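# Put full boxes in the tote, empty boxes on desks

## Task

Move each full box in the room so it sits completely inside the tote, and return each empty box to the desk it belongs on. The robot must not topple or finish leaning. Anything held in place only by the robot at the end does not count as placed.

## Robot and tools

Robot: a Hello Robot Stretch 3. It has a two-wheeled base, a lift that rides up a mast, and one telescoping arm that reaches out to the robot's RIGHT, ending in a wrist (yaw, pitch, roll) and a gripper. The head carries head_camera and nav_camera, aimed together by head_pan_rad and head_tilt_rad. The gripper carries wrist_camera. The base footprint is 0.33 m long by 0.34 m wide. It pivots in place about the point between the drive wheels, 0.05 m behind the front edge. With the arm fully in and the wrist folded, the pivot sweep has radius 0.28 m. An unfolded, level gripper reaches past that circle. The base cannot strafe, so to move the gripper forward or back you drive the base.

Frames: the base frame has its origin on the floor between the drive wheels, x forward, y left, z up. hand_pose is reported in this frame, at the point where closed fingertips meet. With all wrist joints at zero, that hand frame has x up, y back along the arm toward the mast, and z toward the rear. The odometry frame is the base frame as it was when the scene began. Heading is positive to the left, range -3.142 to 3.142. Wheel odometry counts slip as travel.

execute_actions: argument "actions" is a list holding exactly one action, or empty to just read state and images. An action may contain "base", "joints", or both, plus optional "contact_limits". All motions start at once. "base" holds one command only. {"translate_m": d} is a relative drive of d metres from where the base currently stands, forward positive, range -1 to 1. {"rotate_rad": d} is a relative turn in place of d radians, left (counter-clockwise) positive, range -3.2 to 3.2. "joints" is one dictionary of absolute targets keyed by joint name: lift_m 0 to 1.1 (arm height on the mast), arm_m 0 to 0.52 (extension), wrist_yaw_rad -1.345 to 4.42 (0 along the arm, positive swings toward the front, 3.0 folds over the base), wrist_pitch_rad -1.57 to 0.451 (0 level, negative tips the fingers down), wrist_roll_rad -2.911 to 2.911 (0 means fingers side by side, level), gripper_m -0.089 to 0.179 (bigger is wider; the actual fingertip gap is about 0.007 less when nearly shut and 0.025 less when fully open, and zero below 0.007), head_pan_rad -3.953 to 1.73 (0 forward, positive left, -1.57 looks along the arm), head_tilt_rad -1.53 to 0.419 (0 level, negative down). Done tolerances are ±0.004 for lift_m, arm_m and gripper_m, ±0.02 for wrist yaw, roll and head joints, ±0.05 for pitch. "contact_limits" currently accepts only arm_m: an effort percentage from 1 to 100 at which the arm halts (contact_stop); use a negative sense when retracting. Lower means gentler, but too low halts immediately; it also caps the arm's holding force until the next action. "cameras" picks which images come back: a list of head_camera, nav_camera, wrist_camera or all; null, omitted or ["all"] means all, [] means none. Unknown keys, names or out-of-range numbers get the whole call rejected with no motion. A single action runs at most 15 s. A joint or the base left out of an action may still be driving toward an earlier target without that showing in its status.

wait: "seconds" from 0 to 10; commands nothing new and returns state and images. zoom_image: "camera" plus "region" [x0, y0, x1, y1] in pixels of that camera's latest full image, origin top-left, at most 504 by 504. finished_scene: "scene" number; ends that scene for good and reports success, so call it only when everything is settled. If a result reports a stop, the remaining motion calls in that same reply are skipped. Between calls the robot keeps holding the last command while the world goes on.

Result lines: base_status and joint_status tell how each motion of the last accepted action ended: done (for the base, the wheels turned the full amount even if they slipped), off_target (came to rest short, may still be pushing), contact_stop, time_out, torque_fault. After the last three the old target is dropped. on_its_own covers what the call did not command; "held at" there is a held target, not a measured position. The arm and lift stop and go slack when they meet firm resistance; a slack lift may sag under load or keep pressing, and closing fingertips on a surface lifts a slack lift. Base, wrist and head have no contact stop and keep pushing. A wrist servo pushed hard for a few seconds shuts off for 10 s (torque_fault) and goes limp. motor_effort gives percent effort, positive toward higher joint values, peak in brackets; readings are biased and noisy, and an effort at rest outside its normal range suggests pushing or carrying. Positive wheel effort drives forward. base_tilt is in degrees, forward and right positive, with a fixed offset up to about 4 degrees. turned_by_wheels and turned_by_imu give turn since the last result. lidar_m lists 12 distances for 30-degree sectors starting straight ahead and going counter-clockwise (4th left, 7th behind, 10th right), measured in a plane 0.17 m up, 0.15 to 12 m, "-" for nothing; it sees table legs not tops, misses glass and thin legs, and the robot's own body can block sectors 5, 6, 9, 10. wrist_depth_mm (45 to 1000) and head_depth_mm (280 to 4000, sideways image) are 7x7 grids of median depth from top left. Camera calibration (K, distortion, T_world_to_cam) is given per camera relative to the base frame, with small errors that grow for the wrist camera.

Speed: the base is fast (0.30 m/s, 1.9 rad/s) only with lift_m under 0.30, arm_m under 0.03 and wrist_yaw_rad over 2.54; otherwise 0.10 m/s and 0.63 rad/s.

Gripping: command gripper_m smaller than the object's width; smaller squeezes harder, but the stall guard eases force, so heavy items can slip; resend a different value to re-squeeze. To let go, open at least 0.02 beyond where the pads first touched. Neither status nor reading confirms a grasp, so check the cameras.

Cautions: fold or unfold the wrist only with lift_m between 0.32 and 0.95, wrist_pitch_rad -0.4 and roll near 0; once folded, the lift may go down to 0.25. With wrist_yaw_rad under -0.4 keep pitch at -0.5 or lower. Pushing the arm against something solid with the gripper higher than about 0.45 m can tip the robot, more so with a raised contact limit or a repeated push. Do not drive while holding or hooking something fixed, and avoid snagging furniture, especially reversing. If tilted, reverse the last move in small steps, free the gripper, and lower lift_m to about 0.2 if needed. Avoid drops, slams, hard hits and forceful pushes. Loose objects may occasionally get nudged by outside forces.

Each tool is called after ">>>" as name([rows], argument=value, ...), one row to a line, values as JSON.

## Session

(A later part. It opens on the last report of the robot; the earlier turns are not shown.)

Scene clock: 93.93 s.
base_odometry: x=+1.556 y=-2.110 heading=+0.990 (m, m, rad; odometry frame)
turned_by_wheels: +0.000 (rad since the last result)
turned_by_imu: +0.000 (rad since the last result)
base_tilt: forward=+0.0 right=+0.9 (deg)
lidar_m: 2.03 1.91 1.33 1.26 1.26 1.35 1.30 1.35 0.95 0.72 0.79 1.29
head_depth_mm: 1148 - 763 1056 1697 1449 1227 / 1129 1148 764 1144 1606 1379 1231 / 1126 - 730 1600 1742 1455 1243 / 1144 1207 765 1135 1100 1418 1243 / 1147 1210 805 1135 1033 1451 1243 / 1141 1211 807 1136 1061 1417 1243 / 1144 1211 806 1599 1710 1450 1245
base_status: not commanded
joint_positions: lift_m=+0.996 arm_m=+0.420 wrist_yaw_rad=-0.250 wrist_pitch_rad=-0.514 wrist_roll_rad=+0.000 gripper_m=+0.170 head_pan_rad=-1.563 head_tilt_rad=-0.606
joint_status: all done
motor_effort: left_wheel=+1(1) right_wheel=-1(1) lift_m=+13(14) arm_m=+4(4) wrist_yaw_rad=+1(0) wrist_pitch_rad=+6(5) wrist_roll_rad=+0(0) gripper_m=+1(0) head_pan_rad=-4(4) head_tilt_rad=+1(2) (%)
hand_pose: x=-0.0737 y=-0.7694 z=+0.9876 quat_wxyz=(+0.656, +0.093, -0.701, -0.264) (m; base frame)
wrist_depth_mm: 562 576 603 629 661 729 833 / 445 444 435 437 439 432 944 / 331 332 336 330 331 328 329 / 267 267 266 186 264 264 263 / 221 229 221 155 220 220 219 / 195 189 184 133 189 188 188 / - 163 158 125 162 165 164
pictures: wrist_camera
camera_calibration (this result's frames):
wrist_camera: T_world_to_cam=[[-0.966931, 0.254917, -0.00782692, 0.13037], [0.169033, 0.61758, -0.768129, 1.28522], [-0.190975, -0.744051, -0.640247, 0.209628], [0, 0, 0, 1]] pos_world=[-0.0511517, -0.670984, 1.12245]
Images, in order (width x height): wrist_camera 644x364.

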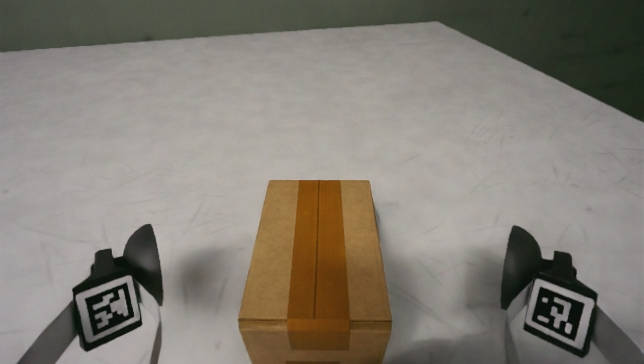

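>>> execute_actions([
  {"joints":{"lift_m":0.988,"arm_m":0.405}},
], cameras=[])

>>> execute_actions([
  {"joints":{"gripper_m":0.02}},
], cameras=[])

>>> execute_actions([
  {"joints":{"lift_m":1.04}},
], cameras=["wrist_camera"])

Scene clock: 97.07 s.
base_odometry: x=+1.556 y=-2.110 heading=+0.990 (m, m, rad; odometry frame)
turned_by_wheels: +0.000 (rad since the last result)
turned_by_imu: +0.000 (rad since the last result)
base_tilt: forward=+0.0 right=+0.9 (deg)
lidar_m: 2.03 1.91 1.33 1.26 1.26 1.35 1.30 1.35 0.95 0.72 0.79 1.29
head_depth_mm: 1148 - 728 1058 1692 1451 1229 / 1127 1150 763 1148 1605 1385 1231 / 1127 - 728 1598 1735 1452 1242 / 1143 1211 765 1132 1096 1412 1240 / 1144 1208 805 1134 1032 1450 1243 / 1145 1211 804 1135 1062 1418 1240 / 1139 1208 807 1606 1710 1450 1239
base_status: not commanded
joint_positions: lift_m=+0.989 arm_m=+0.405 wrist_yaw_rad=-0.250 wrist_pitch_rad=-0.514 wrist_roll_rad=+0.000 gripper_m=+0.170 head_pan_rad=-1.563 head_tilt_rad=-0.606
joint_status: all done
motor_effort: left_wheel=+1(1) right_wheel=-1(1) lift_m=+12(11) arm_m=-4(5) wrist_yaw_rad=+1(1) wrist_pitch_rad=+5(6) wrist_roll_rad=+0(0) gripper_m=+0(0) head_pan_rad=-3(4) head_tilt_rad=+2(2) (%)
hand_pose: x=-0.0737 y=-0.7549 z=+0.9806 quat_wxyz=(+0.656, +0.093, -0.701, -0.264) (m; base frame)
wrist_depth_mm: 558 586 613 633 634 779 843 / 433 422 428 425 418 415 936 / 319 317 318 319 315 311 315 / 255 256 255 174 253 252 251 / 212 219 205 146 211 211 211 / 184 182 173 132 180 180 180 / - 155 155 152 158 158 158
pictures: none
No camera images: the call's "cameras" was empty. Leave "cameras" out to get every camera's image.

Scene clock: 99.07 s.
base_odometry: x=+1.556 y=-2.110 heading=+0.990 (m, m, rad; odometry frame)
turned_by_wheels: +0.000 (rad since the last result)
turned_by_imu: +0.000 (rad since the last result)
base_tilt: forward=+0.0 right=+0.9 (deg)
lidar_m: 2.03 1.91 1.33 1.25 1.27 1.35 1.31 1.35 0.96 0.72 0.79 1.29
head_depth_mm: 1146 - 726 1060 1693 1445 1229 / 1126 1153 784 1145 1602 1383 1229 / 1123 - 729 1597 1729 1455 1240 / 1147 1209 765 1134 1098 1415 1244 / 1147 1216 806 1133 1030 1455 1242 / 1143 1212 805 1139 1066 1412 1240 / 1140 1210 806 1599 1709 1453 1238
base_status: not commanded
joint_positions: lift_m=+0.989 arm_m=+0.405 wrist_yaw_rad=-0.250 wrist_pitch_rad=-0.514 wrist_roll_rad=+0.000 gripper_m=+0.021 head_pan_rad=-1.563 head_tilt_rad=-0.606
joint_status: all done
motor_effort: left_wheel=+1(1) right_wheel=-1(1) lift_m=+13(12) arm_m=-3(4) wrist_yaw_rad=+1(0) wrist_pitch_rad=+6(6) wrist_roll_rad=+0(0) gripper_m=-17(92) head_pan_rad=-4(5) head_tilt_rad=+2(2) (%)
hand_pose: x=-0.0737 y=-0.7548 z=+0.9805 quat_wxyz=(+0.656, +0.094, -0.701, -0.264) (m; base frame)
wrist_depth_mm: 561 589 612 630 629 769 835 / 432 423 420 425 416 418 924 / 320 318 317 315 315 317 315 / 257 255 255 172 252 254 252 / 212 212 212 143 204 210 210 / 182 181 172 131 130 180 180 / 159 160 155 152 154 158 157
pictures: none
No camera images: the call's "cameras" was empty. Leave "cameras" out to get every camera's image.

Scene clock: 100.37 s.
base_odometry: x=+1.556 y=-2.110 heading=+0.990 (m, m, rad; odometry frame)
turned_by_wheels: +0.000 (rad since the last result)
turned_by_imu: +0.000 (rad since the last result)
base_tilt: forward=+0.0 right=+0.9 (deg)
lidar_m: 2.03 1.92 1.33 1.26 1.26 1.35 1.30 1.35 0.95 0.72 0.79 1.29
head_depth_mm: 1105 1144 799 1055 1696 1450 1234 / 1115 1145 800 1144 1607 1382 1232 / 1098 - 765 1606 1735 1450 1242 / 1129 1211 801 1137 1099 1417 1244 / 1143 1210 805 1136 1028 1450 1242 / 1144 1209 806 1133 1064 1417 1238 / 1149 1211 806 1606 1701 1455 1242
base_status: not commanded
joint_positions: lift_m=+1.039 arm_m=+0.405 wrist_yaw_rad=-0.250 wrist_pitch_rad=-0.515 wrist_roll_rad=+0.000 gripper_m=+0.021 head_pan_rad=-1.563 head_tilt_rad=-0.606
joint_status: all done
motor_effort: left_wheel=+1(1) right_wheel=-1(1) lift_m=+55(59) arm_m=-4(4) wrist_yaw_rad=+0(1) wrist_pitch_rad=+6(7) wrist_roll_rad=+0(0) gripper_m=-17(17) head_pan_rad=-4(4) head_tilt_rad=+2(2) (%)
hand_pose: x=-0.0737 y=-0.7547 z=+1.0306 quat_wxyz=(+0.656, +0.094, -0.701, -0.264) (m; base frame)
wrist_depth_mm: 566 598 632 672 692 775 831 / 557 560 557 544 542 842 952 / 425 423 417 412 416 411 - / 339 334 335 173 333 334 332 / 279 280 279 144 269 275 275 / 238 239 226 131 131 238 237 / 209 209 204 199 203 206 207
pictures: wrist_camera
camera_calibration (this result's frames):
wrist_camera: T_world_to_cam=[[-0.966929, 0.254928, -0.00781509, 0.127003], [0.169308, 0.618659, -0.7672, 1.30905], [-0.190746, -0.743151, -0.64136, 0.249981], [0, 0, 0, 1]] pos_world=[-0.0511473, -0.656456, 1.16562]
Images, in order (width x height): wrist_camera 644x364.

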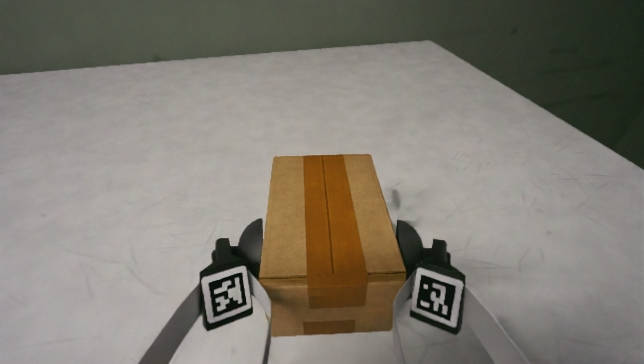

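>>> execute_actions([
  {"joints":{"lift_m":0.991}},
], cameras=[])

>>> execute_actions([
  {"joints":{"gripper_m":0.17}},
], cameras=[])

>>> execute_actions([
  {"joints":{"lift_m":1.09,"arm_m":0.2}},
], cameras=[])

>>> execute_actions([
  {"base":{"translate_m":0.38},"joints":{"head_pan_rad":-1.1}},
], cameras=["wrist_camera","nav_camera"])

Scene clock: 105.67 s.
base_odometry: x=+1.556 y=-2.110 heading=+0.990 (m, m, rad; odometry frame)
turned_by_wheels: +0.000 (rad since the last result)
turned_by_imu: -0.001 (rad since the last result)
base_tilt: forward=+0.1 right=+0.9 (deg)
lidar_m: 2.02 1.92 1.33 1.26 1.26 1.35 1.31 1.35 0.95 0.72 0.79 1.29
head_depth_mm: 1143 - 745 1060 1688 1448 1235 / 1127 1073 766 1148 1606 1385 1232 / 1129 - 728 1600 1723 1445 1237 / 1140 1212 765 1133 1098 1413 1244 / 1144 1208 806 1131 1033 1450 1240 / 1144 1213 807 1130 1064 1421 1243 / 1144 1207 806 1604 1709 1449 1244
base_status: not commanded
joint_positions: lift_m=+0.992 arm_m=+0.405 wrist_yaw_rad=-0.250 wrist_pitch_rad=-0.516 wrist_roll_rad=+0.000 gripper_m=+0.021 head_pan_rad=-1.563 head_tilt_rad=-0.606
joint_status: all done
motor_effort: left_wheel=+1(1) right_wheel=-1(1) lift_m=+13(49) arm_m=-3(4) wrist_yaw_rad=+0(1) wrist_pitch_rad=+6(6) wrist_roll_rad=+0(0) gripper_m=-17(16) head_pan_rad=-4(4) head_tilt_rad=+2(2) (%)
hand_pose: x=-0.0737 y=-0.7547 z=+0.9832 quat_wxyz=(+0.656, +0.094, -0.701, -0.264) (m; base frame)
wrist_depth_mm: 566 573 610 634 624 764 825 / 437 431 426 426 429 423 945 / 324 323 320 322 318 318 319 / 259 258 259 173 256 258 255 / 218 216 216 144 207 214 212 / 186 187 175 131 130 184 183 / 161 162 157 154 156 161 160
pictures: none
No camera images: the call's "cameras" was empty. Leave "cameras" out to get every camera's image.

Scene clock: 107.67 s.
base_odometry: x=+1.556 y=-2.110 heading=+0.990 (m, m, rad; odometry frame)
turned_by_wheels: +0.000 (rad since the last result)
turned_by_imu: +0.000 (rad since the last result)
base_tilt: forward=+0.0 right=+0.9 (deg)
lidar_m: 2.03 1.92 1.33 1.26 1.26 1.35 1.30 1.35 0.95 0.72 0.79 1.29
head_depth_mm: 1144 - 745 1060 1696 1449 1228 / 1129 1071 763 1145 1600 1387 1235 / 1128 - 729 1597 1744 1448 1241 / 1142 1211 764 1133 1099 1416 1240 / 1143 1210 805 1136 1032 1454 1241 / 1146 1211 808 1135 1060 1412 1243 / 1143 1210 807 1603 1705 1449 1242
base_status: not commanded
joint_positions: lift_m=+0.992 arm_m=+0.405 wrist_yaw_rad=-0.250 wrist_pitch_rad=-0.516 wrist_roll_rad=+0.000 gripper_m=+0.170 head_pan_rad=-1.563 head_tilt_rad=-0.606
joint_status: all done
motor_effort: left_wheel=+1(1) right_wheel=-1(1) lift_m=+13(13) arm_m=-5(5) wrist_yaw_rad=+1(0) wrist_pitch_rad=+6(6) wrist_roll_rad=+0(0) gripper_m=+0(84) head_pan_rad=-3(4) head_tilt_rad=+2(2) (%)
hand_pose: x=-0.0737 y=-0.7547 z=+0.9832 quat_wxyz=(+0.656, +0.094, -0.701, -0.264) (m; base frame)
wrist_depth_mm: 565 596 603 628 621 763 839 / 431 428 429 424 423 422 939 / 324 325 321 322 320 320 320 / 260 260 258 179 257 256 256 / 217 221 216 149 207 213 213 / 190 185 184 135 175 183 182 / - 158 162 154 158 160 160
pictures: none
No camera images: the call's "cameras" was empty. Leave "cameras" out to get every camera's image.

Scene clock: 110.40 s.
base_odometry: x=+1.556 y=-2.110 heading=+0.990 (m, m, rad; odometry frame)
turned_by_wheels: +0.000 (rad since the last result)
turned_by_imu: +0.000 (rad since the last result)
base_tilt: forward=+0.1 right=+0.9 (deg)
lidar_m: 2.03 1.91 1.33 1.26 1.26 1.36 1.30 1.35 0.96 0.72 0.79 1.29
head_depth_mm: 1159 - 761 1059 1699 1447 1232 / - - 764 1148 1602 1382 1233 / - - 713 1597 1736 1452 1236 / 1155 1212 766 1134 1098 1415 1242 / 1145 1208 805 1136 1028 1454 1247 / 1142 1208 807 1136 1062 1422 1243 / 1140 1211 807 1606 1703 1447 1243
base_status: not commanded
joint_positions: lift_m=+1.089 arm_m=+0.200 wrist_yaw_rad=-0.250 wrist_pitch_rad=-0.516 wrist_roll_rad=+0.000 gripper_m=+0.170 head_pan_rad=-1.563 head_tilt_rad=-0.606
joint_status: all done
motor_effort: left_wheel=+1(1) right_wheel=-1(1) lift_m=+55(59) arm_m=-3(5) wrist_yaw_rad=+0(1) wrist_pitch_rad=+6(7) wrist_roll_rad=+0(0) gripper_m=+0(0) head_pan_rad=-4(4) head_tilt_rad=+2(2) (%)
hand_pose: x=-0.0737 y=-0.5497 z=+1.0806 quat_wxyz=(+0.656, +0.094, -0.701, -0.264) (m; base frame)
wrist_depth_mm: 757 788 838 860 939 - - / 700 694 688 673 681 - - / 526 516 516 512 514 547 - / 418 416 412 384 415 415 - / 347 358 350 347 344 346 342 / 297 298 296 299 297 301 - / - 252 259 272 - - -
pictures: none
No camera images: the call's "cameras" was empty. Leave "cameras" out to get every camera's image.

Scene clock: 115.77 s.
base_odometry: x=+1.764 y=-1.792 heading=+0.990 (m, m, rad; odometry frame)
turned_by_wheels: +0.000 (rad since the last result)
turned_by_imu: -0.001 (rad since the last result)
base_tilt: forward=+0.0 right=+0.8 (deg)
lidar_m: 1.65 1.87 1.64 1.23 1.74 1.74 1.68 1.74 0.82 0.74 1.05 1.92
head_depth_mm: 1124 1175 800 666 1646 1449 1235 / 1173 1225 802 1585 1687 1448 1236 / 1221 1240 802 1684 1746 1452 1239 / 1275 1242 802 1745 1698 1443 1239 / 1335 1404 803 1849 1703 1423 1242 / 1399 1535 849 2016 1746 1463 1238 / 1474 1652 897 2122 1755 1453 1239
base_status: done
joint_positions: lift_m=+1.089 arm_m=+0.200 wrist_yaw_rad=-0.250 wrist_pitch_rad=-0.516 wrist_roll_rad=+0.000 gripper_m=+0.170 head_pan_rad=-1.107 head_tilt_rad=-0.606
joint_status: all done
motor_effort: left_wheel=+1(4) right_wheel=-1(3) lift_m=+55(55) arm_m=-3(5) wrist_yaw_rad=+0(0) wrist_pitch_rad=+6(6) wrist_roll_rad=+0(0) gripper_m=+0(0) head_pan_rad=+5(45) head_tilt_rad=+1(2) (%)
hand_pose: x=-0.0737 y=-0.5497 z=+1.0806 quat_wxyz=(+0.656, +0.094, -0.701, -0.264) (m; base frame)
wrist_depth_mm: 750 800 828 853 935 969 - / 694 706 693 679 678 684 690 / 525 512 519 512 513 480 484 / 418 414 417 386 415 415 409 / 345 361 347 298 344 346 342 / 297 299 295 293 296 301 - / - 253 261 274 - - -
pictures: nav_camera (sideways: a quarter turn counterclockwise sets it upright), wrist_camera
camera_calibration (this result's frames):
nav_camera: T_world_to_cam=[[0.262433, -0.527381, 0.808083, -1.01447], [-0.878566, -0.476917, -0.0259296, 0.0917507], [0.399064, -0.703149, -0.588498, 0.721214], [0, 0, 0, 1]] pos_world=[0.0590286, 0.0158657, 1.24659]
wrist_camera: T_world_to_cam=[[-0.966921, 0.254957, -0.00781387, 0.0751416], [0.169358, 0.618777, -0.767094, 1.2205], [-0.190741, -0.743042, -0.641488, 0.434593], [0, 0, 0, 1]] pos_world=[-0.0511499, -0.451452, 1.21561]
Images, in order (width x height): nav_camera 672x504, wrist_camera 644x364.

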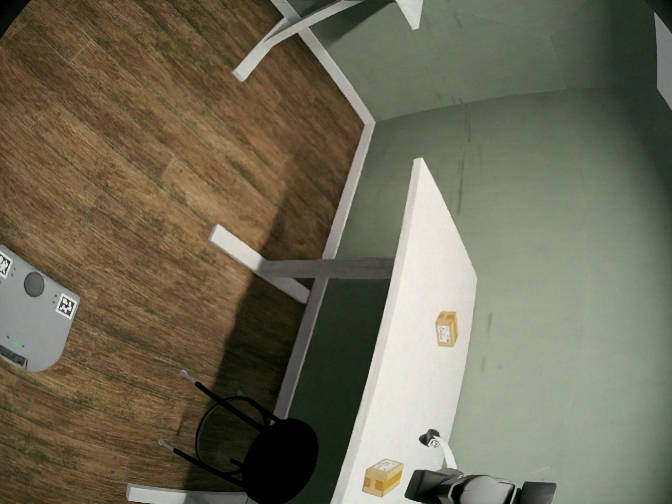

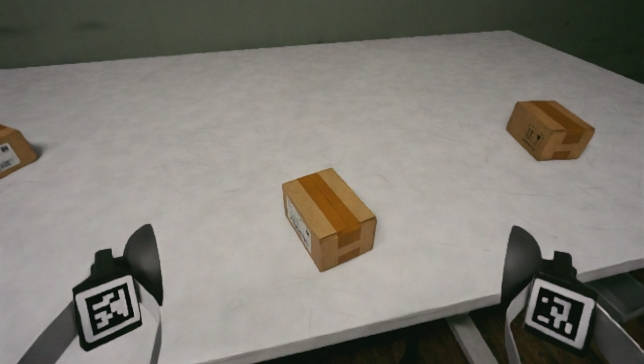

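>>> execute_actions([
  {"base":{"translate_m":-0.15},"joints":{"wrist_yaw_rad":0.27,"arm_m":0.29,"wrist_pitch_rad":-0.5}},
], cameras=["wrist_camera"])

Scene clock: 121.37 s.
base_odometry: x=+1.682 y=-1.917 heading=+0.991 (m, m, rad; odometry frame)
turned_by_wheels: +0.000 (rad since the last result)
turned_by_imu: +0.000 (rad since the last result)
base_tilt: forward=+0.0 right=+0.9 (deg)
lidar_m: 1.80 1.75 1.27 1.26 1.66 1.59 1.53 1.59 0.76 0.74 1.14 1.92
head_depth_mm: 1123 1180 762 641 1048 1418 1238 / 1176 1226 801 1575 1705 1414 1243 / 1217 1235 802 1676 1752 1449 1236 / 1280 1245 803 1791 1751 1446 1238 / 1338 1241 804 1814 1610 1451 1241 / 1403 1251 851 1981 1752 1418 1237 / 1474 1605 899 2106 1751 1455 1240
base_status: done
joint_positions: lift_m=+1.089 arm_m=+0.290 wrist_yaw_rad=+0.269 wrist_pitch_rad=-0.516 wrist_roll_rad=+0.000 gripper_m=+0.170 head_pan_rad=-1.107 head_tilt_rad=-0.606
joint_status: all done
motor_effort: left_wheel=+1(2) right_wheel=-1(3) lift_m=+55(55) arm_m=+4(5) wrist_yaw_rad=+2(1) wrist_pitch_rad=+6(7) wrist_roll_rad=+0(0) gripper_m=+0(0) head_pan_rad=+6(5) head_tilt_rad=+1(1) (%)
hand_pose: x=+0.0345 y=-0.6382 z=+1.0806 quat_wxyz=(+0.702, +0.270, -0.653, -0.087) (m; base frame)
wrist_depth_mm: - 929 889 818 747 688 639 / 695 701 690 689 684 679 671 / 509 492 521 525 515 511 516 / 415 419 413 414 410 407 408 / 347 357 347 345 347 345 345 / 298 295 297 239 298 294 290 / - 253 257 219 257 259 255
pictures: wrist_camera
camera_calibration (this result's frames):
wrist_camera: T_world_to_cam=[[-0.966172, -0.257779, -0.00781386, -0.124909], [-0.15958, 0.621371, -0.767094, 1.26997], [0.202596, -0.739898, -0.641488, 0.377865], [0, 0, 0, 1]] pos_world=[0.00542556, -0.541741, 1.21561]
Images, in order (width x height): wrist_camera 644x364.

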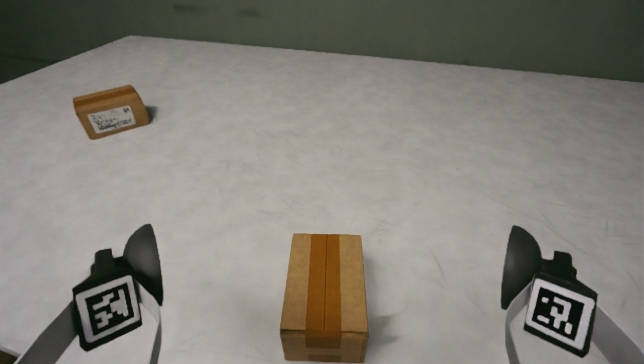

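>>> execute_actions([
  {"joints":{"arm_m":0.32,"lift_m":0.99}},
], cameras=["wrist_camera"])

>>> execute_actions([
  {"joints":{"gripper_m":0.015}},
], cameras=[])

>>> execute_actions([
  {"joints":{"lift_m":1.05}},
], cameras=["wrist_camera"])

Scene clock: 126.00 s.
base_odometry: x=+1.682 y=-1.917 heading=+0.991 (m, m, rad; odometry frame)
turned_by_wheels: +0.000 (rad since the last result)
turned_by_imu: -0.001 (rad since the last result)
base_tilt: forward=+0.0 right=+0.9 (deg)
lidar_m: 1.80 1.75 1.26 1.26 1.65 1.60 1.53 1.59 0.76 0.74 1.14 1.92
head_depth_mm: 1125 1174 842 640 1052 1411 1237 / 1170 1231 801 1578 1702 1413 1235 / 1220 1234 803 1679 1741 1446 1234 / 1278 1241 804 1792 1745 1448 1240 / 1335 1247 804 1812 1609 1447 1241 / 1411 1248 849 1985 1754 1417 1242 / 1482 1608 898 2117 1738 1452 1241
base_status: not commanded
joint_positions: lift_m=+0.991 arm_m=+0.320 wrist_yaw_rad=+0.269 wrist_pitch_rad=-0.516 wrist_roll_rad=+0.000 gripper_m=+0.170 head_pan_rad=-1.107 head_tilt_rad=-0.606
joint_status: all done
motor_effort: left_wheel=+1(1) right_wheel=-1(1) lift_m=+13(54) arm_m=+4(4) wrist_yaw_rad=+2(2) wrist_pitch_rad=+7(7) wrist_roll_rad=+0(0) gripper_m=+1(1) head_pan_rad=+5(5) head_tilt_rad=+2(2) (%)
hand_pose: x=+0.0345 y=-0.6682 z=+0.9822 quat_wxyz=(+0.702, +0.270, -0.653, -0.087) (m; base frame)
wrist_depth_mm: 660 648 633 643 638 637 593 / 402 430 426 424 422 421 426 / 324 321 322 317 320 317 317 / 257 259 255 177 255 253 256 / 216 222 207 148 214 213 211 / 187 185 174 130 184 183 181 / - 157 157 149 161 161 159
pictures: wrist_camera
camera_calibration (this result's frames):
wrist_camera: T_world_to_cam=[[-0.966167, -0.257799, -0.00781395, -0.133422], [-0.15959, 0.621355, -0.767105, 1.21318], [0.202614, -0.739904, -0.641475, 0.292555], [0, 0, 0, 1]] pos_world=[0.0054279, -0.571748, 1.11726]
Images, in order (width x height): wrist_camera 644x364.

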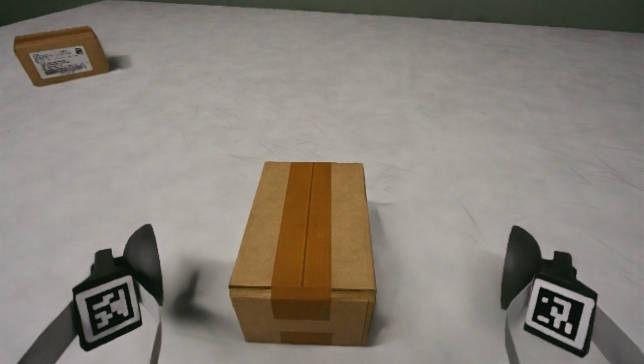

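Scene clock: 128.03 s.
base_odometry: x=+1.682 y=-1.917 heading=+0.991 (m, m, rad; odometry frame)
turned_by_wheels: +0.000 (rad since the last result)
turned_by_imu: +0.000 (rad since the last result)
base_tilt: forward=+0.1 right=+0.9 (deg)
lidar_m: 1.81 1.74 1.27 1.26 1.65 1.59 1.53 1.59 0.76 0.74 1.14 1.93
head_depth_mm: 1122 1181 799 649 1053 1414 1240 / 1171 1229 801 1579 1697 1418 1233 / 1226 1241 803 1672 1752 1448 1237 / 1272 1240 802 1790 1743 1446 1241 / 1337 1246 804 1811 1612 1458 1245 / 1406 1244 848 1982 1758 1418 1242 / 1478 1597 897 2142 1756 1448 1239
base_status: not commanded
joint_positions: lift_m=+0.991 arm_m=+0.320 wrist_yaw_rad=+0.273 wrist_pitch_rad=-0.518 wrist_roll_rad=+0.000 gripper_m=+0.016 head_pan_rad=-1.107 head_tilt_rad=-0.606
joint_status: all done
motor_effort: left_wheel=+2(2) right_wheel=-2(3) lift_m=+13(13) arm_m=+4(4) wrist_yaw_rad=-3(4) wrist_pitch_rad=+8(7) wrist_roll_rad=+0(0) gripper_m=-19(91) head_pan_rad=+6(6) head_tilt_rad=+1(2) (%)
hand_pose: x=+0.0353 y=-0.6676 z=+0.9816 quat_wxyz=(+0.702, +0.273, -0.652, -0.087) (m; base frame)
wrist_depth_mm: 646 629 619 630 620 618 585 / 403 427 419 416 419 419 418 / 323 322 320 320 315 314 311 / 257 257 254 176 252 252 254 / 214 213 214 147 212 211 209 / 183 183 154 130 130 182 182 / 161 160 156 151 156 158 159
pictures: none
No camera images: the call's "cameras" was empty. Leave "cameras" out to get every camera's image.

Scene clock: 129.40 s.
base_odometry: x=+1.682 y=-1.917 heading=+0.991 (m, m, rad; odometry frame)
turned_by_wheels: +0.000 (rad since the last result)
turned_by_imu: +0.000 (rad since the last result)
base_tilt: forward=+0.0 right=+0.9 (deg)
lidar_m: 1.80 1.75 1.26 1.26 1.66 1.59 1.53 1.59 0.76 0.74 1.14 1.92
head_depth_mm: 1125 1175 801 665 1053 1418 1234 / 1170 1224 801 1585 1698 1413 1234 / 1223 1240 802 1683 1736 1451 1236 / 1276 1240 802 1783 1754 1450 1236 / 1339 1245 805 1810 1606 1448 1240 / 1403 1244 847 1975 1747 1419 1241 / 1473 1605 895 2116 1755 1458 1243
base_status: not commanded
joint_positions: lift_m=+1.049 arm_m=+0.320 wrist_yaw_rad=+0.272 wrist_pitch_rad=-0.540 wrist_roll_rad=+0.000 gripper_m=+0.016 head_pan_rad=-1.107 head_tilt_rad=-0.606
joint_status: all done
motor_effort: left_wheel=+2(2) right_wheel=-2(2) lift_m=+58(61) arm_m=+4(3) wrist_yaw_rad=-1(4) wrist_pitch_rad=+17(18) wrist_roll_rad=+0(0) gripper_m=-18(19) head_pan_rad=+5(6) head_tilt_rad=+1(2) (%)
hand_pose: x=+0.0341 y=-0.6646 z=+1.0354 quat_wxyz=(+0.701, +0.279, -0.649, -0.095) (m; base frame)
wrist_depth_mm: 998 779 781 733 701 680 624 / 472 508 544 528 524 527 528 / 416 414 412 411 415 409 406 / 338 337 332 178 333 329 333 / 282 282 282 148 281 280 280 / 243 245 229 130 130 242 241 / 214 213 209 149 208 212 211
pictures: wrist_camera
camera_calibration (this result's frames):
wrist_camera: T_world_to_cam=[[-0.965528, -0.260189, -0.00761304, -0.134308], [-0.166204, 0.638742, -0.751255, 1.24699], [0.200331, -0.724093, -0.659968, 0.359171], [0, 0, 0, 1]] pos_world=[0.00562361, -0.571378, 1.17283]
Images, in order (width x height): wrist_camera 644x364.

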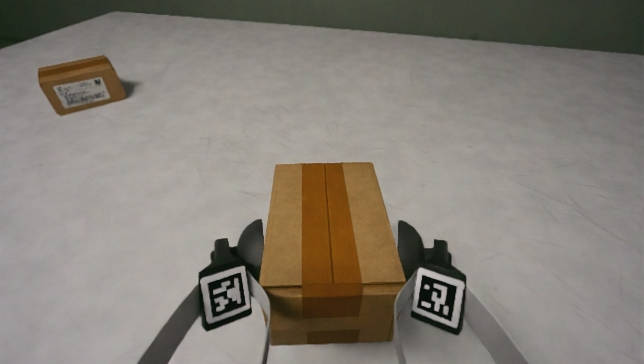

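>>> execute_actions([
  {"base":{"translate_m":-0.85},"joints":{"arm_m":0.0,"lift_m":1.08,"wrist_yaw_rad":0.0}},
], cameras=[])

>>> execute_actions([
  {"joints":{"head_pan_rad":-1.8,"head_tilt_rad":-1.0,"wrist_yaw_rad":0.8}},
])

Scene clock: 141.60 s.
base_odometry: x=+1.216 y=-2.628 heading=+0.991 (m, m, rad; odometry frame)
turned_by_wheels: +0.000 (rad since the last result)
turned_by_imu: -0.001 (rad since the last result)
base_tilt: forward=+0.0 right=+0.8 (deg)
lidar_m: 2.65 1.73 1.68 1.25 0.98 0.71 0.69 0.71 0.97 1.36 0.95 1.17
head_depth_mm: 1123 1189 1350 1501 1653 1447 1236 / 1174 1225 845 1587 1701 1450 1238 / 1223 1241 802 1143 1565 1416 1245 / 1282 1243 805 1792 1748 1445 1240 / 1339 1242 805 1408 1710 1458 1242 / 1403 1250 848 1265 1710 1444 1241 / 1480 1254 900 1368 1754 1452 1242
base_status: done
joint_positions: lift_m=+1.079 arm_m=+0.000 wrist_yaw_rad=+0.000 wrist_pitch_rad=-0.540 wrist_roll_rad=+0.000 gripper_m=+0.016 head_pan_rad=-1.107 head_tilt_rad=-0.606
joint_status: all done
motor_effort: left_wheel=+1(2) right_wheel=-1(6) lift_m=+58(60) arm_m=-4(4) wrist_yaw_rad=+0(5) wrist_pitch_rad=+17(17) wrist_roll_rad=+0(0) gripper_m=-19(19) head_pan_rad=+5(6) head_tilt_rad=+3(2) (%)
hand_pose: x=-0.0215 y=-0.3525 z=+1.0653 quat_wxyz=(+0.682, +0.189, -0.681, -0.189) (m; base frame)
wrist_depth_mm: 916 890 890 - - - 792 / 584 624 702 - - - 810 / 485 467 - - - - 820 / 929 957 - 179 - - 811 / 886 - - 148 - - 793 / - - - 131 130 - 821 / - - - 149 - - 798
pictures: none
No camera images: the call's "cameras" was empty. Leave "cameras" out to get every camera's image.

Scene clock: 142.97 s.
base_odometry: x=+1.216 y=-2.628 heading=+0.991 (m, m, rad; odometry frame)
turned_by_wheels: +0.000 (rad since the last result)
turned_by_imu: +0.000 (rad since the last result)
base_tilt: forward=+0.0 right=+0.9 (deg)
lidar_m: 2.65 1.73 1.68 1.25 0.98 0.71 0.69 0.71 0.97 1.36 0.95 1.17
head_depth_mm: - 1373 1443 1462 1346 1219 1112 / - - 1622 1515 1351 1217 - / - - - 1465 1349 1214 - / - - - 1488 1344 1220 - / - - - 1479 1343 1214 1111 / - - - 1463 1347 1220 1112 / - - - 1447 1323 1216 1109
base_status: not commanded
joint_positions: lift_m=+1.079 arm_m=+0.000 wrist_yaw_rad=+0.799 wrist_pitch_rad=-0.540 wrist_roll_rad=+0.000 gripper_m=+0.016 head_pan_rad=-1.793 head_tilt_rad=-0.987
joint_status: all done
motor_effort: left_wheel=+1(1) right_wheel=-1(1) lift_m=+58(58) arm_m=-5(4) wrist_yaw_rad=+2(5) wrist_pitch_rad=+17(17) wrist_roll_rad=+0(0) gripper_m=-18(19) head_pan_rad=-5(57) head_tilt_rad=-4(19) (%)
hand_pose: x=+0.1271 y=-0.2900 z=+1.0653 quat_wxyz=(+0.702, +0.439, -0.554, +0.091) (m; base frame)
wrist_depth_mm: - - 903 891 879 861 814 / - - - 629 609 611 874 / - - - - 495 509 934 / - - - 179 - - - / - - - 148 - - - / - - - 130 130 - - / - - - 149 - - -
pictures: head_camera (sideways: a quarter turn clockwise sets it upright), nav_camera (sideways: a quarter turn counterclockwise sets it upright), wrist_camera
camera_calibration (this result's frames):
head_camera: T_world_to_cam=[[0.206745, 0.835428, -0.509231, 0.684533], [0.969117, -0.246368, -0.0107269, 0.00820595], [-0.13442, -0.491286, -0.860563, 1.08198], [0, 0, 0, 1]] pos_world=[-0.00403679, -0.0382937, 1.27979]
nav_camera: T_world_to_cam=[[-0.187665, -0.826459, 0.530799, -0.650396], [-0.979342, 0.198867, -0.0366108, 0.106255], [-0.0753013, -0.526705, -0.846706, 1.05991], [0, 0, 0, 1]] pos_world=[0.061816, -0.000398308, 1.24655]
wrist_camera: T_world_to_cam=[[-0.703609, -0.710547, -0.00760706, -0.11073], [-0.465201, 0.468698, -0.75094, 1.03395], [0.537143, -0.524829, -0.660327, 0.646911], [0, 0, 0, 1]] pos_world=[0.0555986, -0.223771, 1.20276]
Images, in order (width x height): head_camera 896x504, nav_camera 672x504, wrist_camera 644x364.

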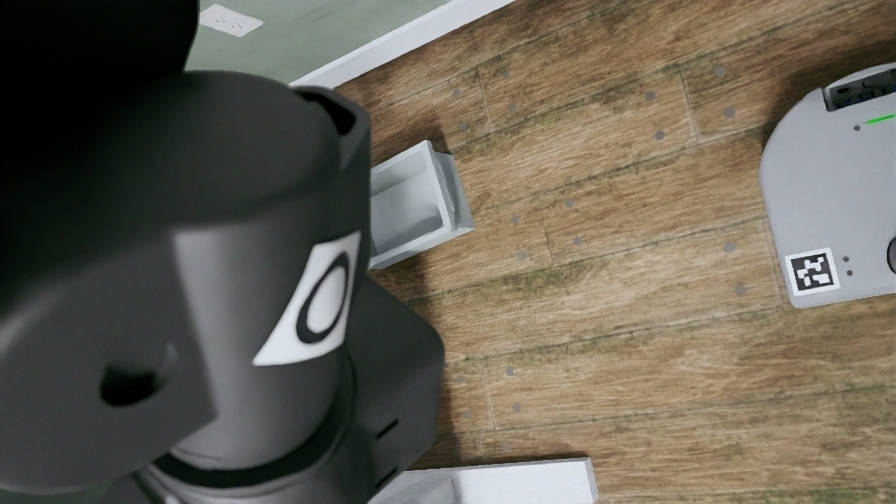

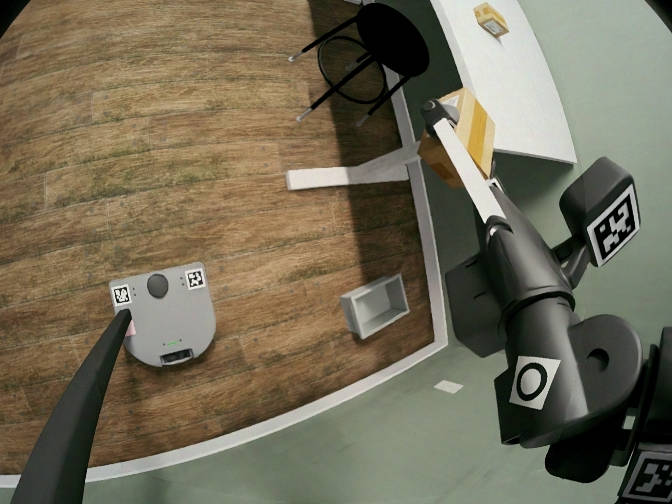

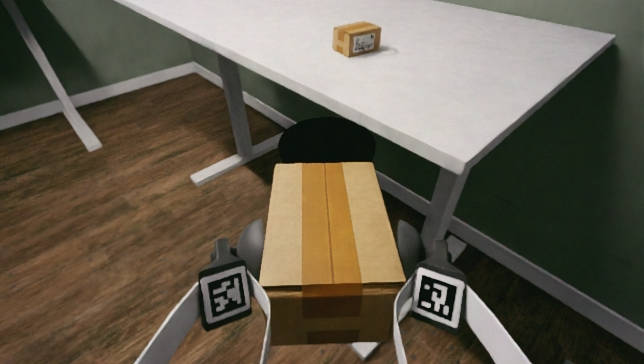

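>>> execute_actions([
  {"base":{"translate_m":-0.29},"joints":{"lift_m":0.5,"wrist_yaw_rad":0.34,"wrist_pitch_rad":-0.9,"arm_m":0.42,"head_pan_rad":-1.57,"head_tilt_rad":-0.95}},
], cameras=["head_camera","wrist_camera"])

Scene clock: 159.97 s.
base_odometry: x=+1.057 y=-2.871 heading=+0.991 (m, m, rad; odometry frame)
turned_by_wheels: +0.000 (rad since the last result)
turned_by_imu: -0.001 (rad since the last result)
base_tilt: forward=+0.0 right=+0.9 (deg)
lidar_m: 2.93 1.89 1.35 1.56 0.56 0.41 0.40 0.41 0.56 1.36 1.08 1.16
head_depth_mm: 1197 1207 1212 1216 1222 1189 1095 / 1272 1488 1677 1518 1376 1238 - / 1276 1489 1725 1462 1364 1228 1163 / 1272 1491 1736 1426 1373 1234 1147 / 1273 1490 1701 1527 1364 1223 1116 / 1265 1484 1697 1544 1365 1226 1110 / 1270 1484 1698 1545 1367 1225 1112
base_status: done
joint_positions: lift_m=+0.501 arm_m=+0.420 wrist_yaw_rad=+0.340 wrist_pitch_rad=-0.925 wrist_roll_rad=+0.000 gripper_m=+0.016 head_pan_rad=-1.577 head_tilt_rad=-0.952
joint_status: all done
motor_effort: left_wheel=+1(2) right_wheel=-1(4) lift_m=+16(50) arm_m=+4(6) wrist_yaw_rad=+1(4) wrist_pitch_rad=+10(15) wrist_roll_rad=+0(0) gripper_m=-19(19) head_pan_rad=+5(32) head_tilt_rad=+0(5) (%)
hand_pose: x=+0.0234 y=-0.6920 z=+0.4203 quat_wxyz=(+0.677, +0.418, -0.570, -0.204) (m; base frame)
wrist_depth_mm: 549 880 871 845 769 697 628 / 795 728 796 790 803 765 681 / 736 714 732 706 612 718 677 / 636 676 681 178 640 669 618 / 603 618 621 148 492 600 564 / 571 576 552 130 130 561 538 / 535 535 520 150 518 534 502
pictures: head_camera (sideways: a quarter turn clockwise sets it upright), wrist_camera
camera_calibration (this result's frames):
head_camera: T_world_to_cam=[[0.0228762, 0.841713, -0.539441, 0.725009], [0.999394, -0.0334192, -0.0097638, 0.00676785], [-0.026246, -0.538891, -0.841967, 1.05715], [0, 0, 0, 1]] pos_world=[0.00439673, -0.0403348, 1.28125]
wrist_camera: T_world_to_cam=[[-0.946482, -0.322735, -0.0038596, -0.20181], [-0.286852, 0.846609, -0.448295, 0.819973], [0.147948, -0.423196, -0.893877, 0.243248], [0, 0, 0, 1]] pos_world=[0.0082135, -0.656387, 0.584245]
Images, in order (width x height): head_camera 896x504, wrist_camera 644x364.

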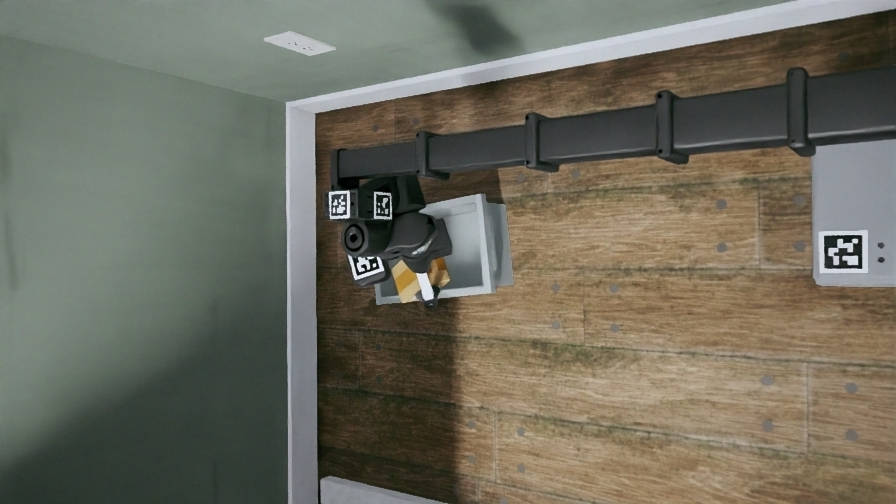

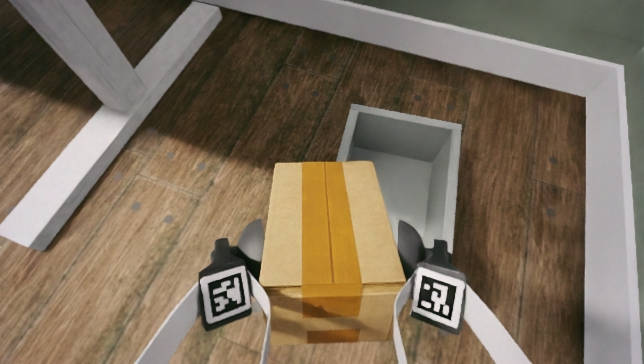

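>>> execute_actions([
  {"base":{"translate_m":-0.03},"joints":{"wrist_yaw_rad":0.13,"arm_m":0.5,"lift_m":0.36}},
], cameras=["head_camera","wrist_camera"])

Scene clock: 164.70 s.
base_odometry: x=+1.041 y=-2.896 heading=+0.991 (m, m, rad; odometry frame)
turned_by_wheels: +0.000 (rad since the last result)
turned_by_imu: +0.000 (rad since the last result)
base_tilt: forward=+0.0 right=+0.9 (deg)
lidar_m: 2.97 1.91 1.36 1.44 0.52 0.38 0.37 0.38 0.52 1.36 1.10 1.18
head_depth_mm: 1111 1117 1123 1127 1137 1142 1086 / 1274 1463 1647 1491 1359 1231 1136 / 1270 1494 1704 1512 1356 1226 - / 1267 1492 1721 1428 1371 1232 1146 / 1266 1488 1702 1513 1365 1234 1115 / 1268 1488 1700 1531 1365 1230 1118 / 1267 1491 1699 1541 1372 1232 1116
base_status: done
joint_positions: lift_m=+0.361 arm_m=+0.500 wrist_yaw_rad=+0.131 wrist_pitch_rad=-0.925 wrist_roll_rad=+0.000 gripper_m=+0.016 head_pan_rad=-1.577 head_tilt_rad=-0.952
joint_status: all done
motor_effort: left_wheel=+1(1) right_wheel=+0(6) lift_m=+15(16) arm_m=+4(5) wrist_yaw_rad=+0(3) wrist_pitch_rad=+10(11) wrist_roll_rad=+0(0) gripper_m=-18(19) head_pan_rad=+5(5) head_tilt_rad=+1(1) (%)
hand_pose: x=-0.0040 y=-0.7785 z=+0.2802 quat_wxyz=(+0.652, +0.356, -0.610, -0.274) (m; base frame)
wrist_depth_mm: 640 668 676 667 661 632 500 / 594 613 599 610 599 600 475 / 551 554 538 514 529 549 465 / 507 503 485 177 481 495 448 / 461 461 451 147 434 457 429 / 430 427 305 130 130 424 413 / 403 401 394 150 391 397 390
pictures: head_camera (sideways: a quarter turn clockwise sets it upright), wrist_camera
camera_calibration (this result's frames):
head_camera: T_world_to_cam=[[0.0228308, 0.841711, -0.539445, 0.725014], [0.999396, -0.0333654, -0.00976367, 0.00676768], [-0.026217, -0.538896, -0.841964, 1.05715], [0, 0, 0, 1]] pos_world=[0.0043989, -0.0403349, 1.28125]
wrist_camera: T_world_to_cam=[[-0.992832, -0.119459, -0.00385716, -0.0981068], [-0.105084, 0.887828, -0.448015, 0.855259], [0.056944, -0.444399, -0.894017, 0.0687059], [0, 0, 0, 1]] pos_world=[-0.0114416, -0.74051, 0.444215]
Images, in order (width x height): head_camera 896x504, wrist_camera 644x364.

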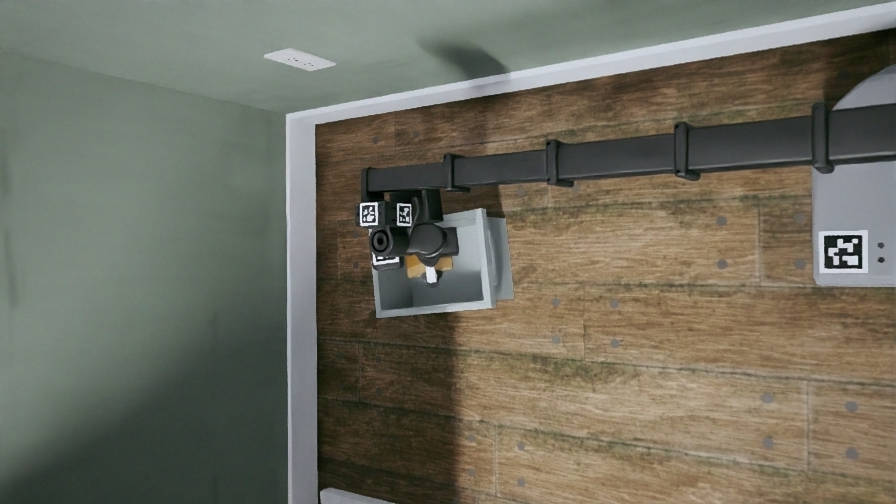

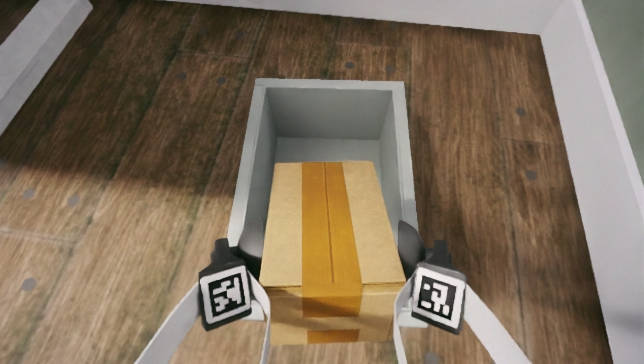

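>>> execute_actions([
  {"joints":{"arm_m":0.52,"lift_m":0.25}},
], cameras=["head_camera","wrist_camera"])

Scene clock: 167.77 s.
base_odometry: x=+1.041 y=-2.896 heading=+0.991 (m, m, rad; odometry frame)
turned_by_wheels: +0.000 (rad since the last result)
turned_by_imu: +0.000 (rad since the last result)
base_tilt: forward=+0.0 right=+0.9 (deg)
lidar_m: 2.96 1.92 1.36 1.44 0.52 0.38 0.37 0.38 0.52 0.75 1.10 1.18
head_depth_mm: 1112 1117 1122 1127 1136 1139 1093 / 1270 1458 1645 1495 1357 1228 1148 / 1269 1487 1709 1561 1373 1232 - / 1272 1504 1701 1438 1367 1230 1146 / 1273 1489 1704 1511 1372 1229 1113 / 1265 1496 1694 1542 1364 1227 1110 / 1263 1487 1689 1539 1364 1227 1110
base_status: not commanded
joint_positions: lift_m=+0.251 arm_m=+0.519 wrist_yaw_rad=+0.131 wrist_pitch_rad=-0.925 wrist_roll_rad=+0.000 gripper_m=+0.016 head_pan_rad=-1.577 head_tilt_rad=-0.952
joint_status: all done
motor_effort: left_wheel=+1(1) right_wheel=-1(1) lift_m=+16(15) arm_m=+4(4) wrist_yaw_rad=+0(0) wrist_pitch_rad=+11(10) wrist_roll_rad=+0(0) gripper_m=-19(18) head_pan_rad=+5(5) head_tilt_rad=+0(0) (%)
hand_pose: x=-0.0040 y=-0.7980 z=+0.1702 quat_wxyz=(+0.652, +0.356, -0.610, -0.274) (m; base frame)
wrist_depth_mm: 509 515 482 328 478 489 471 / 453 448 373 383 365 442 432 / 409 413 336 404 355 404 405 / 375 376 295 178 287 374 369 / 349 348 239 148 218 339 342 / 320 313 216 130 130 314 317 / 301 295 290 149 188 296 294
pictures: head_camera (sideways: a quarter turn clockwise sets it upright), wrist_camera
camera_calibration (this result's frames):
head_camera: T_world_to_cam=[[0.0228309, 0.841711, -0.539445, 0.725014], [0.999396, -0.0333655, -0.00976367, 0.00676767], [-0.026217, -0.538896, -0.841964, 1.05715], [0, 0, 0, 1]] pos_world=[0.0043989, -0.0403349, 1.28125]
wrist_camera: T_world_to_cam=[[-0.992832, -0.119459, -0.00385642, -0.100868], [-0.105088, 0.887857, -0.447958, 0.823342], [0.0569365, -0.444342, -0.894046, -0.0382775], [0, 0, 0, 1]] pos_world=[-0.011442, -0.760068, 0.334212]
Images, in order (width x height): head_camera 896x504, wrist_camera 644x364.

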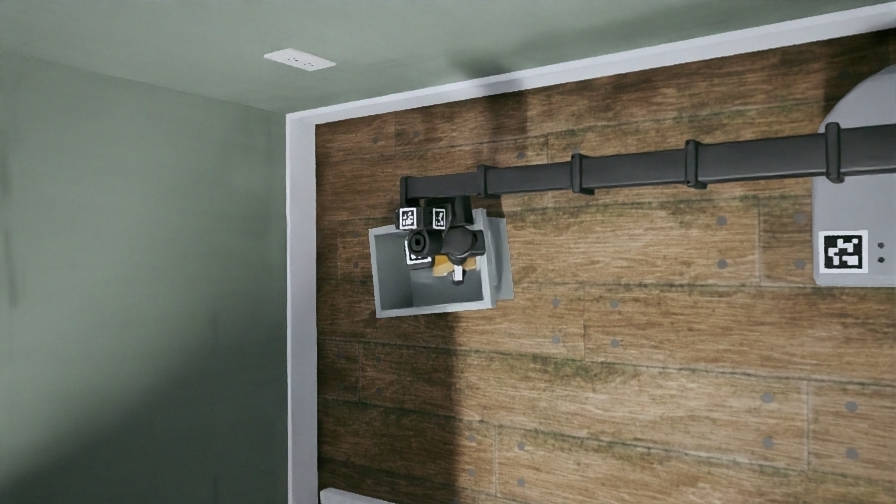

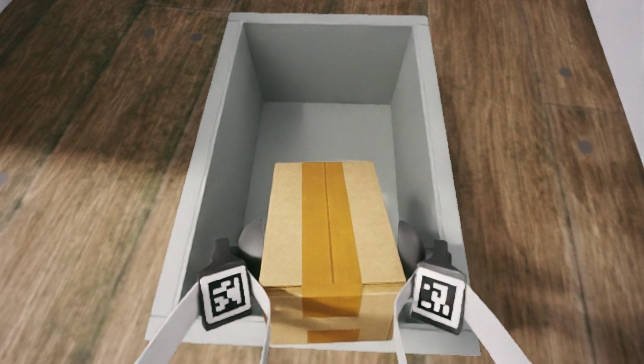

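>>> execute_actions([
  {"joints":{"lift_m":0.175}},
], cameras=["wrist_camera"])

>>> execute_actions([
  {"joints":{"gripper_m":0.075}},
], cameras=[])

>>> execute_actions([
  {"joints":{"lift_m":0.45}},
], cameras=["wrist_camera"])

Scene clock: 172.37 s.
base_odometry: x=+1.041 y=-2.896 heading=+0.991 (m, m, rad; odometry frame)
turned_by_wheels: +0.000 (rad since the last result)
turned_by_imu: -0.001 (rad since the last result)
base_tilt: forward=+0.1 right=+0.9 (deg)
lidar_m: 2.96 1.92 1.36 1.44 0.52 0.38 0.37 0.38 0.52 1.36 1.10 1.18
head_depth_mm: 1111 1115 1125 1133 1140 1137 1085 / 1270 1459 1655 1498 1362 1236 1144 / 1272 1496 1707 1575 1363 1240 - / 1270 1490 1705 1529 1367 1226 1144 / 1270 1491 1695 1517 1365 1228 1114 / 1266 1488 1699 1546 1369 1224 1113 / 1268 1482 1702 1540 1370 1230 1111
base_status: not commanded
joint_positions: lift_m=+0.176 arm_m=+0.519 wrist_yaw_rad=+0.130 wrist_pitch_rad=-0.923 wrist_roll_rad=+0.000 gripper_m=+0.016 head_pan_rad=-1.577 head_tilt_rad=-0.952
joint_status: all done
motor_effort: left_wheel=+1(1) right_wheel=-1(1) lift_m=+16(11) arm_m=+1(4) wrist_yaw_rad=+0(0) wrist_pitch_rad=+9(12) wrist_roll_rad=+0(0) gripper_m=-18(19) head_pan_rad=+6(5) head_tilt_rad=+0(1) (%)
hand_pose: x=-0.0040 y=-0.7987 z=+0.0955 quat_wxyz=(+0.652, +0.356, -0.611, -0.273) (m; base frame)
wrist_depth_mm: 394 390 274 286 270 381 382 / 352 334 291 334 293 339 342 / 317 192 296 310 292 177 311 / 291 164 276 287 275 161 287 / 268 154 251 159 216 147 263 / 247 154 215 129 130 135 243 / 125 145 226 134 189 125 228
pictures: wrist_camera
camera_calibration (this result's frames):
wrist_camera: T_world_to_cam=[[-0.992871, -0.119134, -0.00388028, -0.100956], [-0.104663, 0.886922, -0.449906, 0.7899], [0.0570407, -0.446292, -0.893068, -0.107019], [0, 0, 0, 1]] pos_world=[-0.0114585, -0.760369, 0.259413]
Images, in order (width x height): wrist_camera 644x364.

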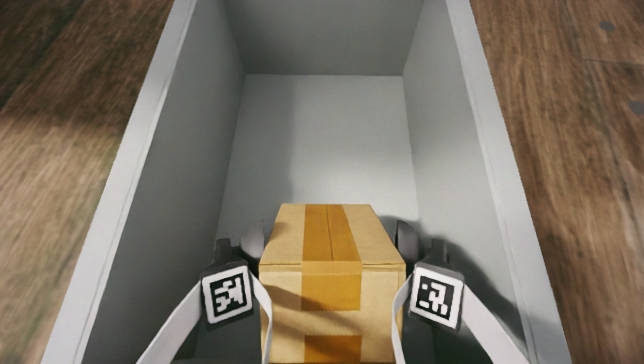

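Scene clock: 173.47 s.
base_odometry: x=+1.041 y=-2.896 heading=+0.991 (m, m, rad; odometry frame)
turned_by_wheels: +0.000 (rad since the last result)
turned_by_imu: +0.000 (rad since the last result)
base_tilt: forward=+0.0 right=+0.9 (deg)
lidar_m: 2.96 1.92 1.36 1.44 0.52 0.38 0.37 0.38 0.52 1.36 1.10 1.18
head_depth_mm: 1108 1121 1121 1129 1139 1138 1087 / 1272 1460 1646 1493 1359 1228 1146 / 1270 1500 1699 1574 1366 1233 - / 1269 1492 1706 1527 1365 1229 1149 / 1261 1494 1705 1517 1369 1227 1113 / 1265 1488 1700 1546 1371 1227 1113 / 1265 1486 1696 1544 1366 1225 1117
base_status: not commanded
joint_positions: lift_m=+0.176 arm_m=+0.519 wrist_yaw_rad=+0.130 wrist_pitch_rad=-0.912 wrist_roll_rad=+0.000 gripper_m=+0.075 head_pan_rad=-1.577 head_tilt_rad=-0.952
joint_status: all done
motor_effort: left_wheel=+1(1) right_wheel=-1(1) lift_m=+15(16) arm_m=+1(1) wrist_yaw_rad=+0(0) wrist_pitch_rad=+5(9) wrist_roll_rad=+0(0) gripper_m=+0(73) head_pan_rad=+5(6) head_tilt_rad=+0(0) (%)
hand_pose: x=-0.0037 y=-0.8010 z=+0.0970 quat_wxyz=(+0.654, +0.352, -0.613, -0.270) (m; base frame)
wrist_depth_mm: 402 399 269 285 267 395 389 / 355 352 293 332 292 343 346 / 322 193 295 316 288 305 315 / 295 164 279 289 279 176 288 / 271 153 261 261 246 147 264 / 247 154 - 158 158 135 246 / 126 144 227 223 222 126 230
pictures: none
No camera images: the call's "cameras" was empty. Leave "cameras" out to get every camera's image.

Scene clock: 176.80 s.
base_odometry: x=+1.041 y=-2.896 heading=+0.991 (m, m, rad; odometry frame)
turned_by_wheels: +0.000 (rad since the last result)
turned_by_imu: +0.000 (rad since the last result)
base_tilt: forward=+0.1 right=+0.9 (deg)
lidar_m: 2.96 1.91 1.36 1.44 0.52 0.38 0.37 0.38 0.52 1.36 1.10 1.18
head_depth_mm: 1113 1112 1124 1127 1137 1142 1086 / 1272 1461 1645 1497 1359 1240 - / 1270 1493 1699 1547 1371 1230 - / 1267 1492 1706 1513 1373 1222 1146 / 1267 1490 1702 1513 1363 1229 1118 / 1268 1493 1690 1544 1369 1226 1116 / 1265 1484 1692 1544 1370 1225 1112
base_status: not commanded
joint_positions: lift_m=+0.449 arm_m=+0.519 wrist_yaw_rad=+0.130 wrist_pitch_rad=-0.912 wrist_roll_rad=+0.000 gripper_m=+0.075 head_pan_rad=-1.577 head_tilt_rad=-0.952
joint_status: all done
motor_effort: left_wheel=+1(1) right_wheel=-1(1) lift_m=+55(57) arm_m=+2(1) wrist_yaw_rad=+0(1) wrist_pitch_rad=+5(5) wrist_roll_rad=+0(0) gripper_m=+0(0) head_pan_rad=+4(6) head_tilt_rad=+0(1) (%)
hand_pose: x=-0.0037 y=-0.8012 z=+0.3706 quat_wxyz=(+0.654, +0.352, -0.613, -0.270) (m; base frame)
wrist_depth_mm: 780 755 719 681 662 629 499 / 713 741 745 746 716 711 490 / 651 674 679 661 670 648 477 / 602 611 597 569 592 613 463 / 562 562 556 559 550 549 446 / 522 523 - 510 494 506 427 / 493 487 476 427 471 479 408
pictures: wrist_camera
camera_calibration (this result's frames):
wrist_camera: T_world_to_cam=[[-0.992865, -0.119179, -0.00400671, -0.09985], [-0.103974, 0.881673, -0.460264, 0.915549], [0.0583862, -0.456563, -0.887773, 0.127294], [0, 0, 0, 1]] pos_world=[-0.0113763, -0.760997, 0.534002]
Images, in order (width x height): wrist_camera 644x364.

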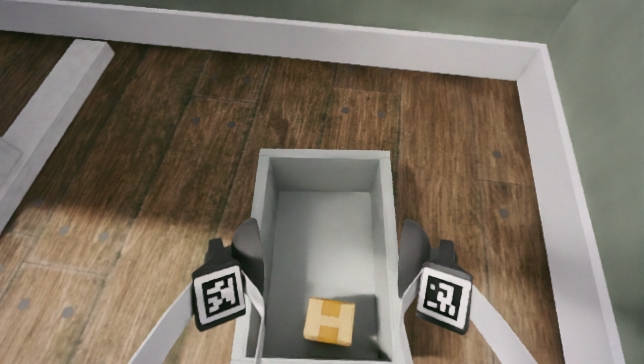

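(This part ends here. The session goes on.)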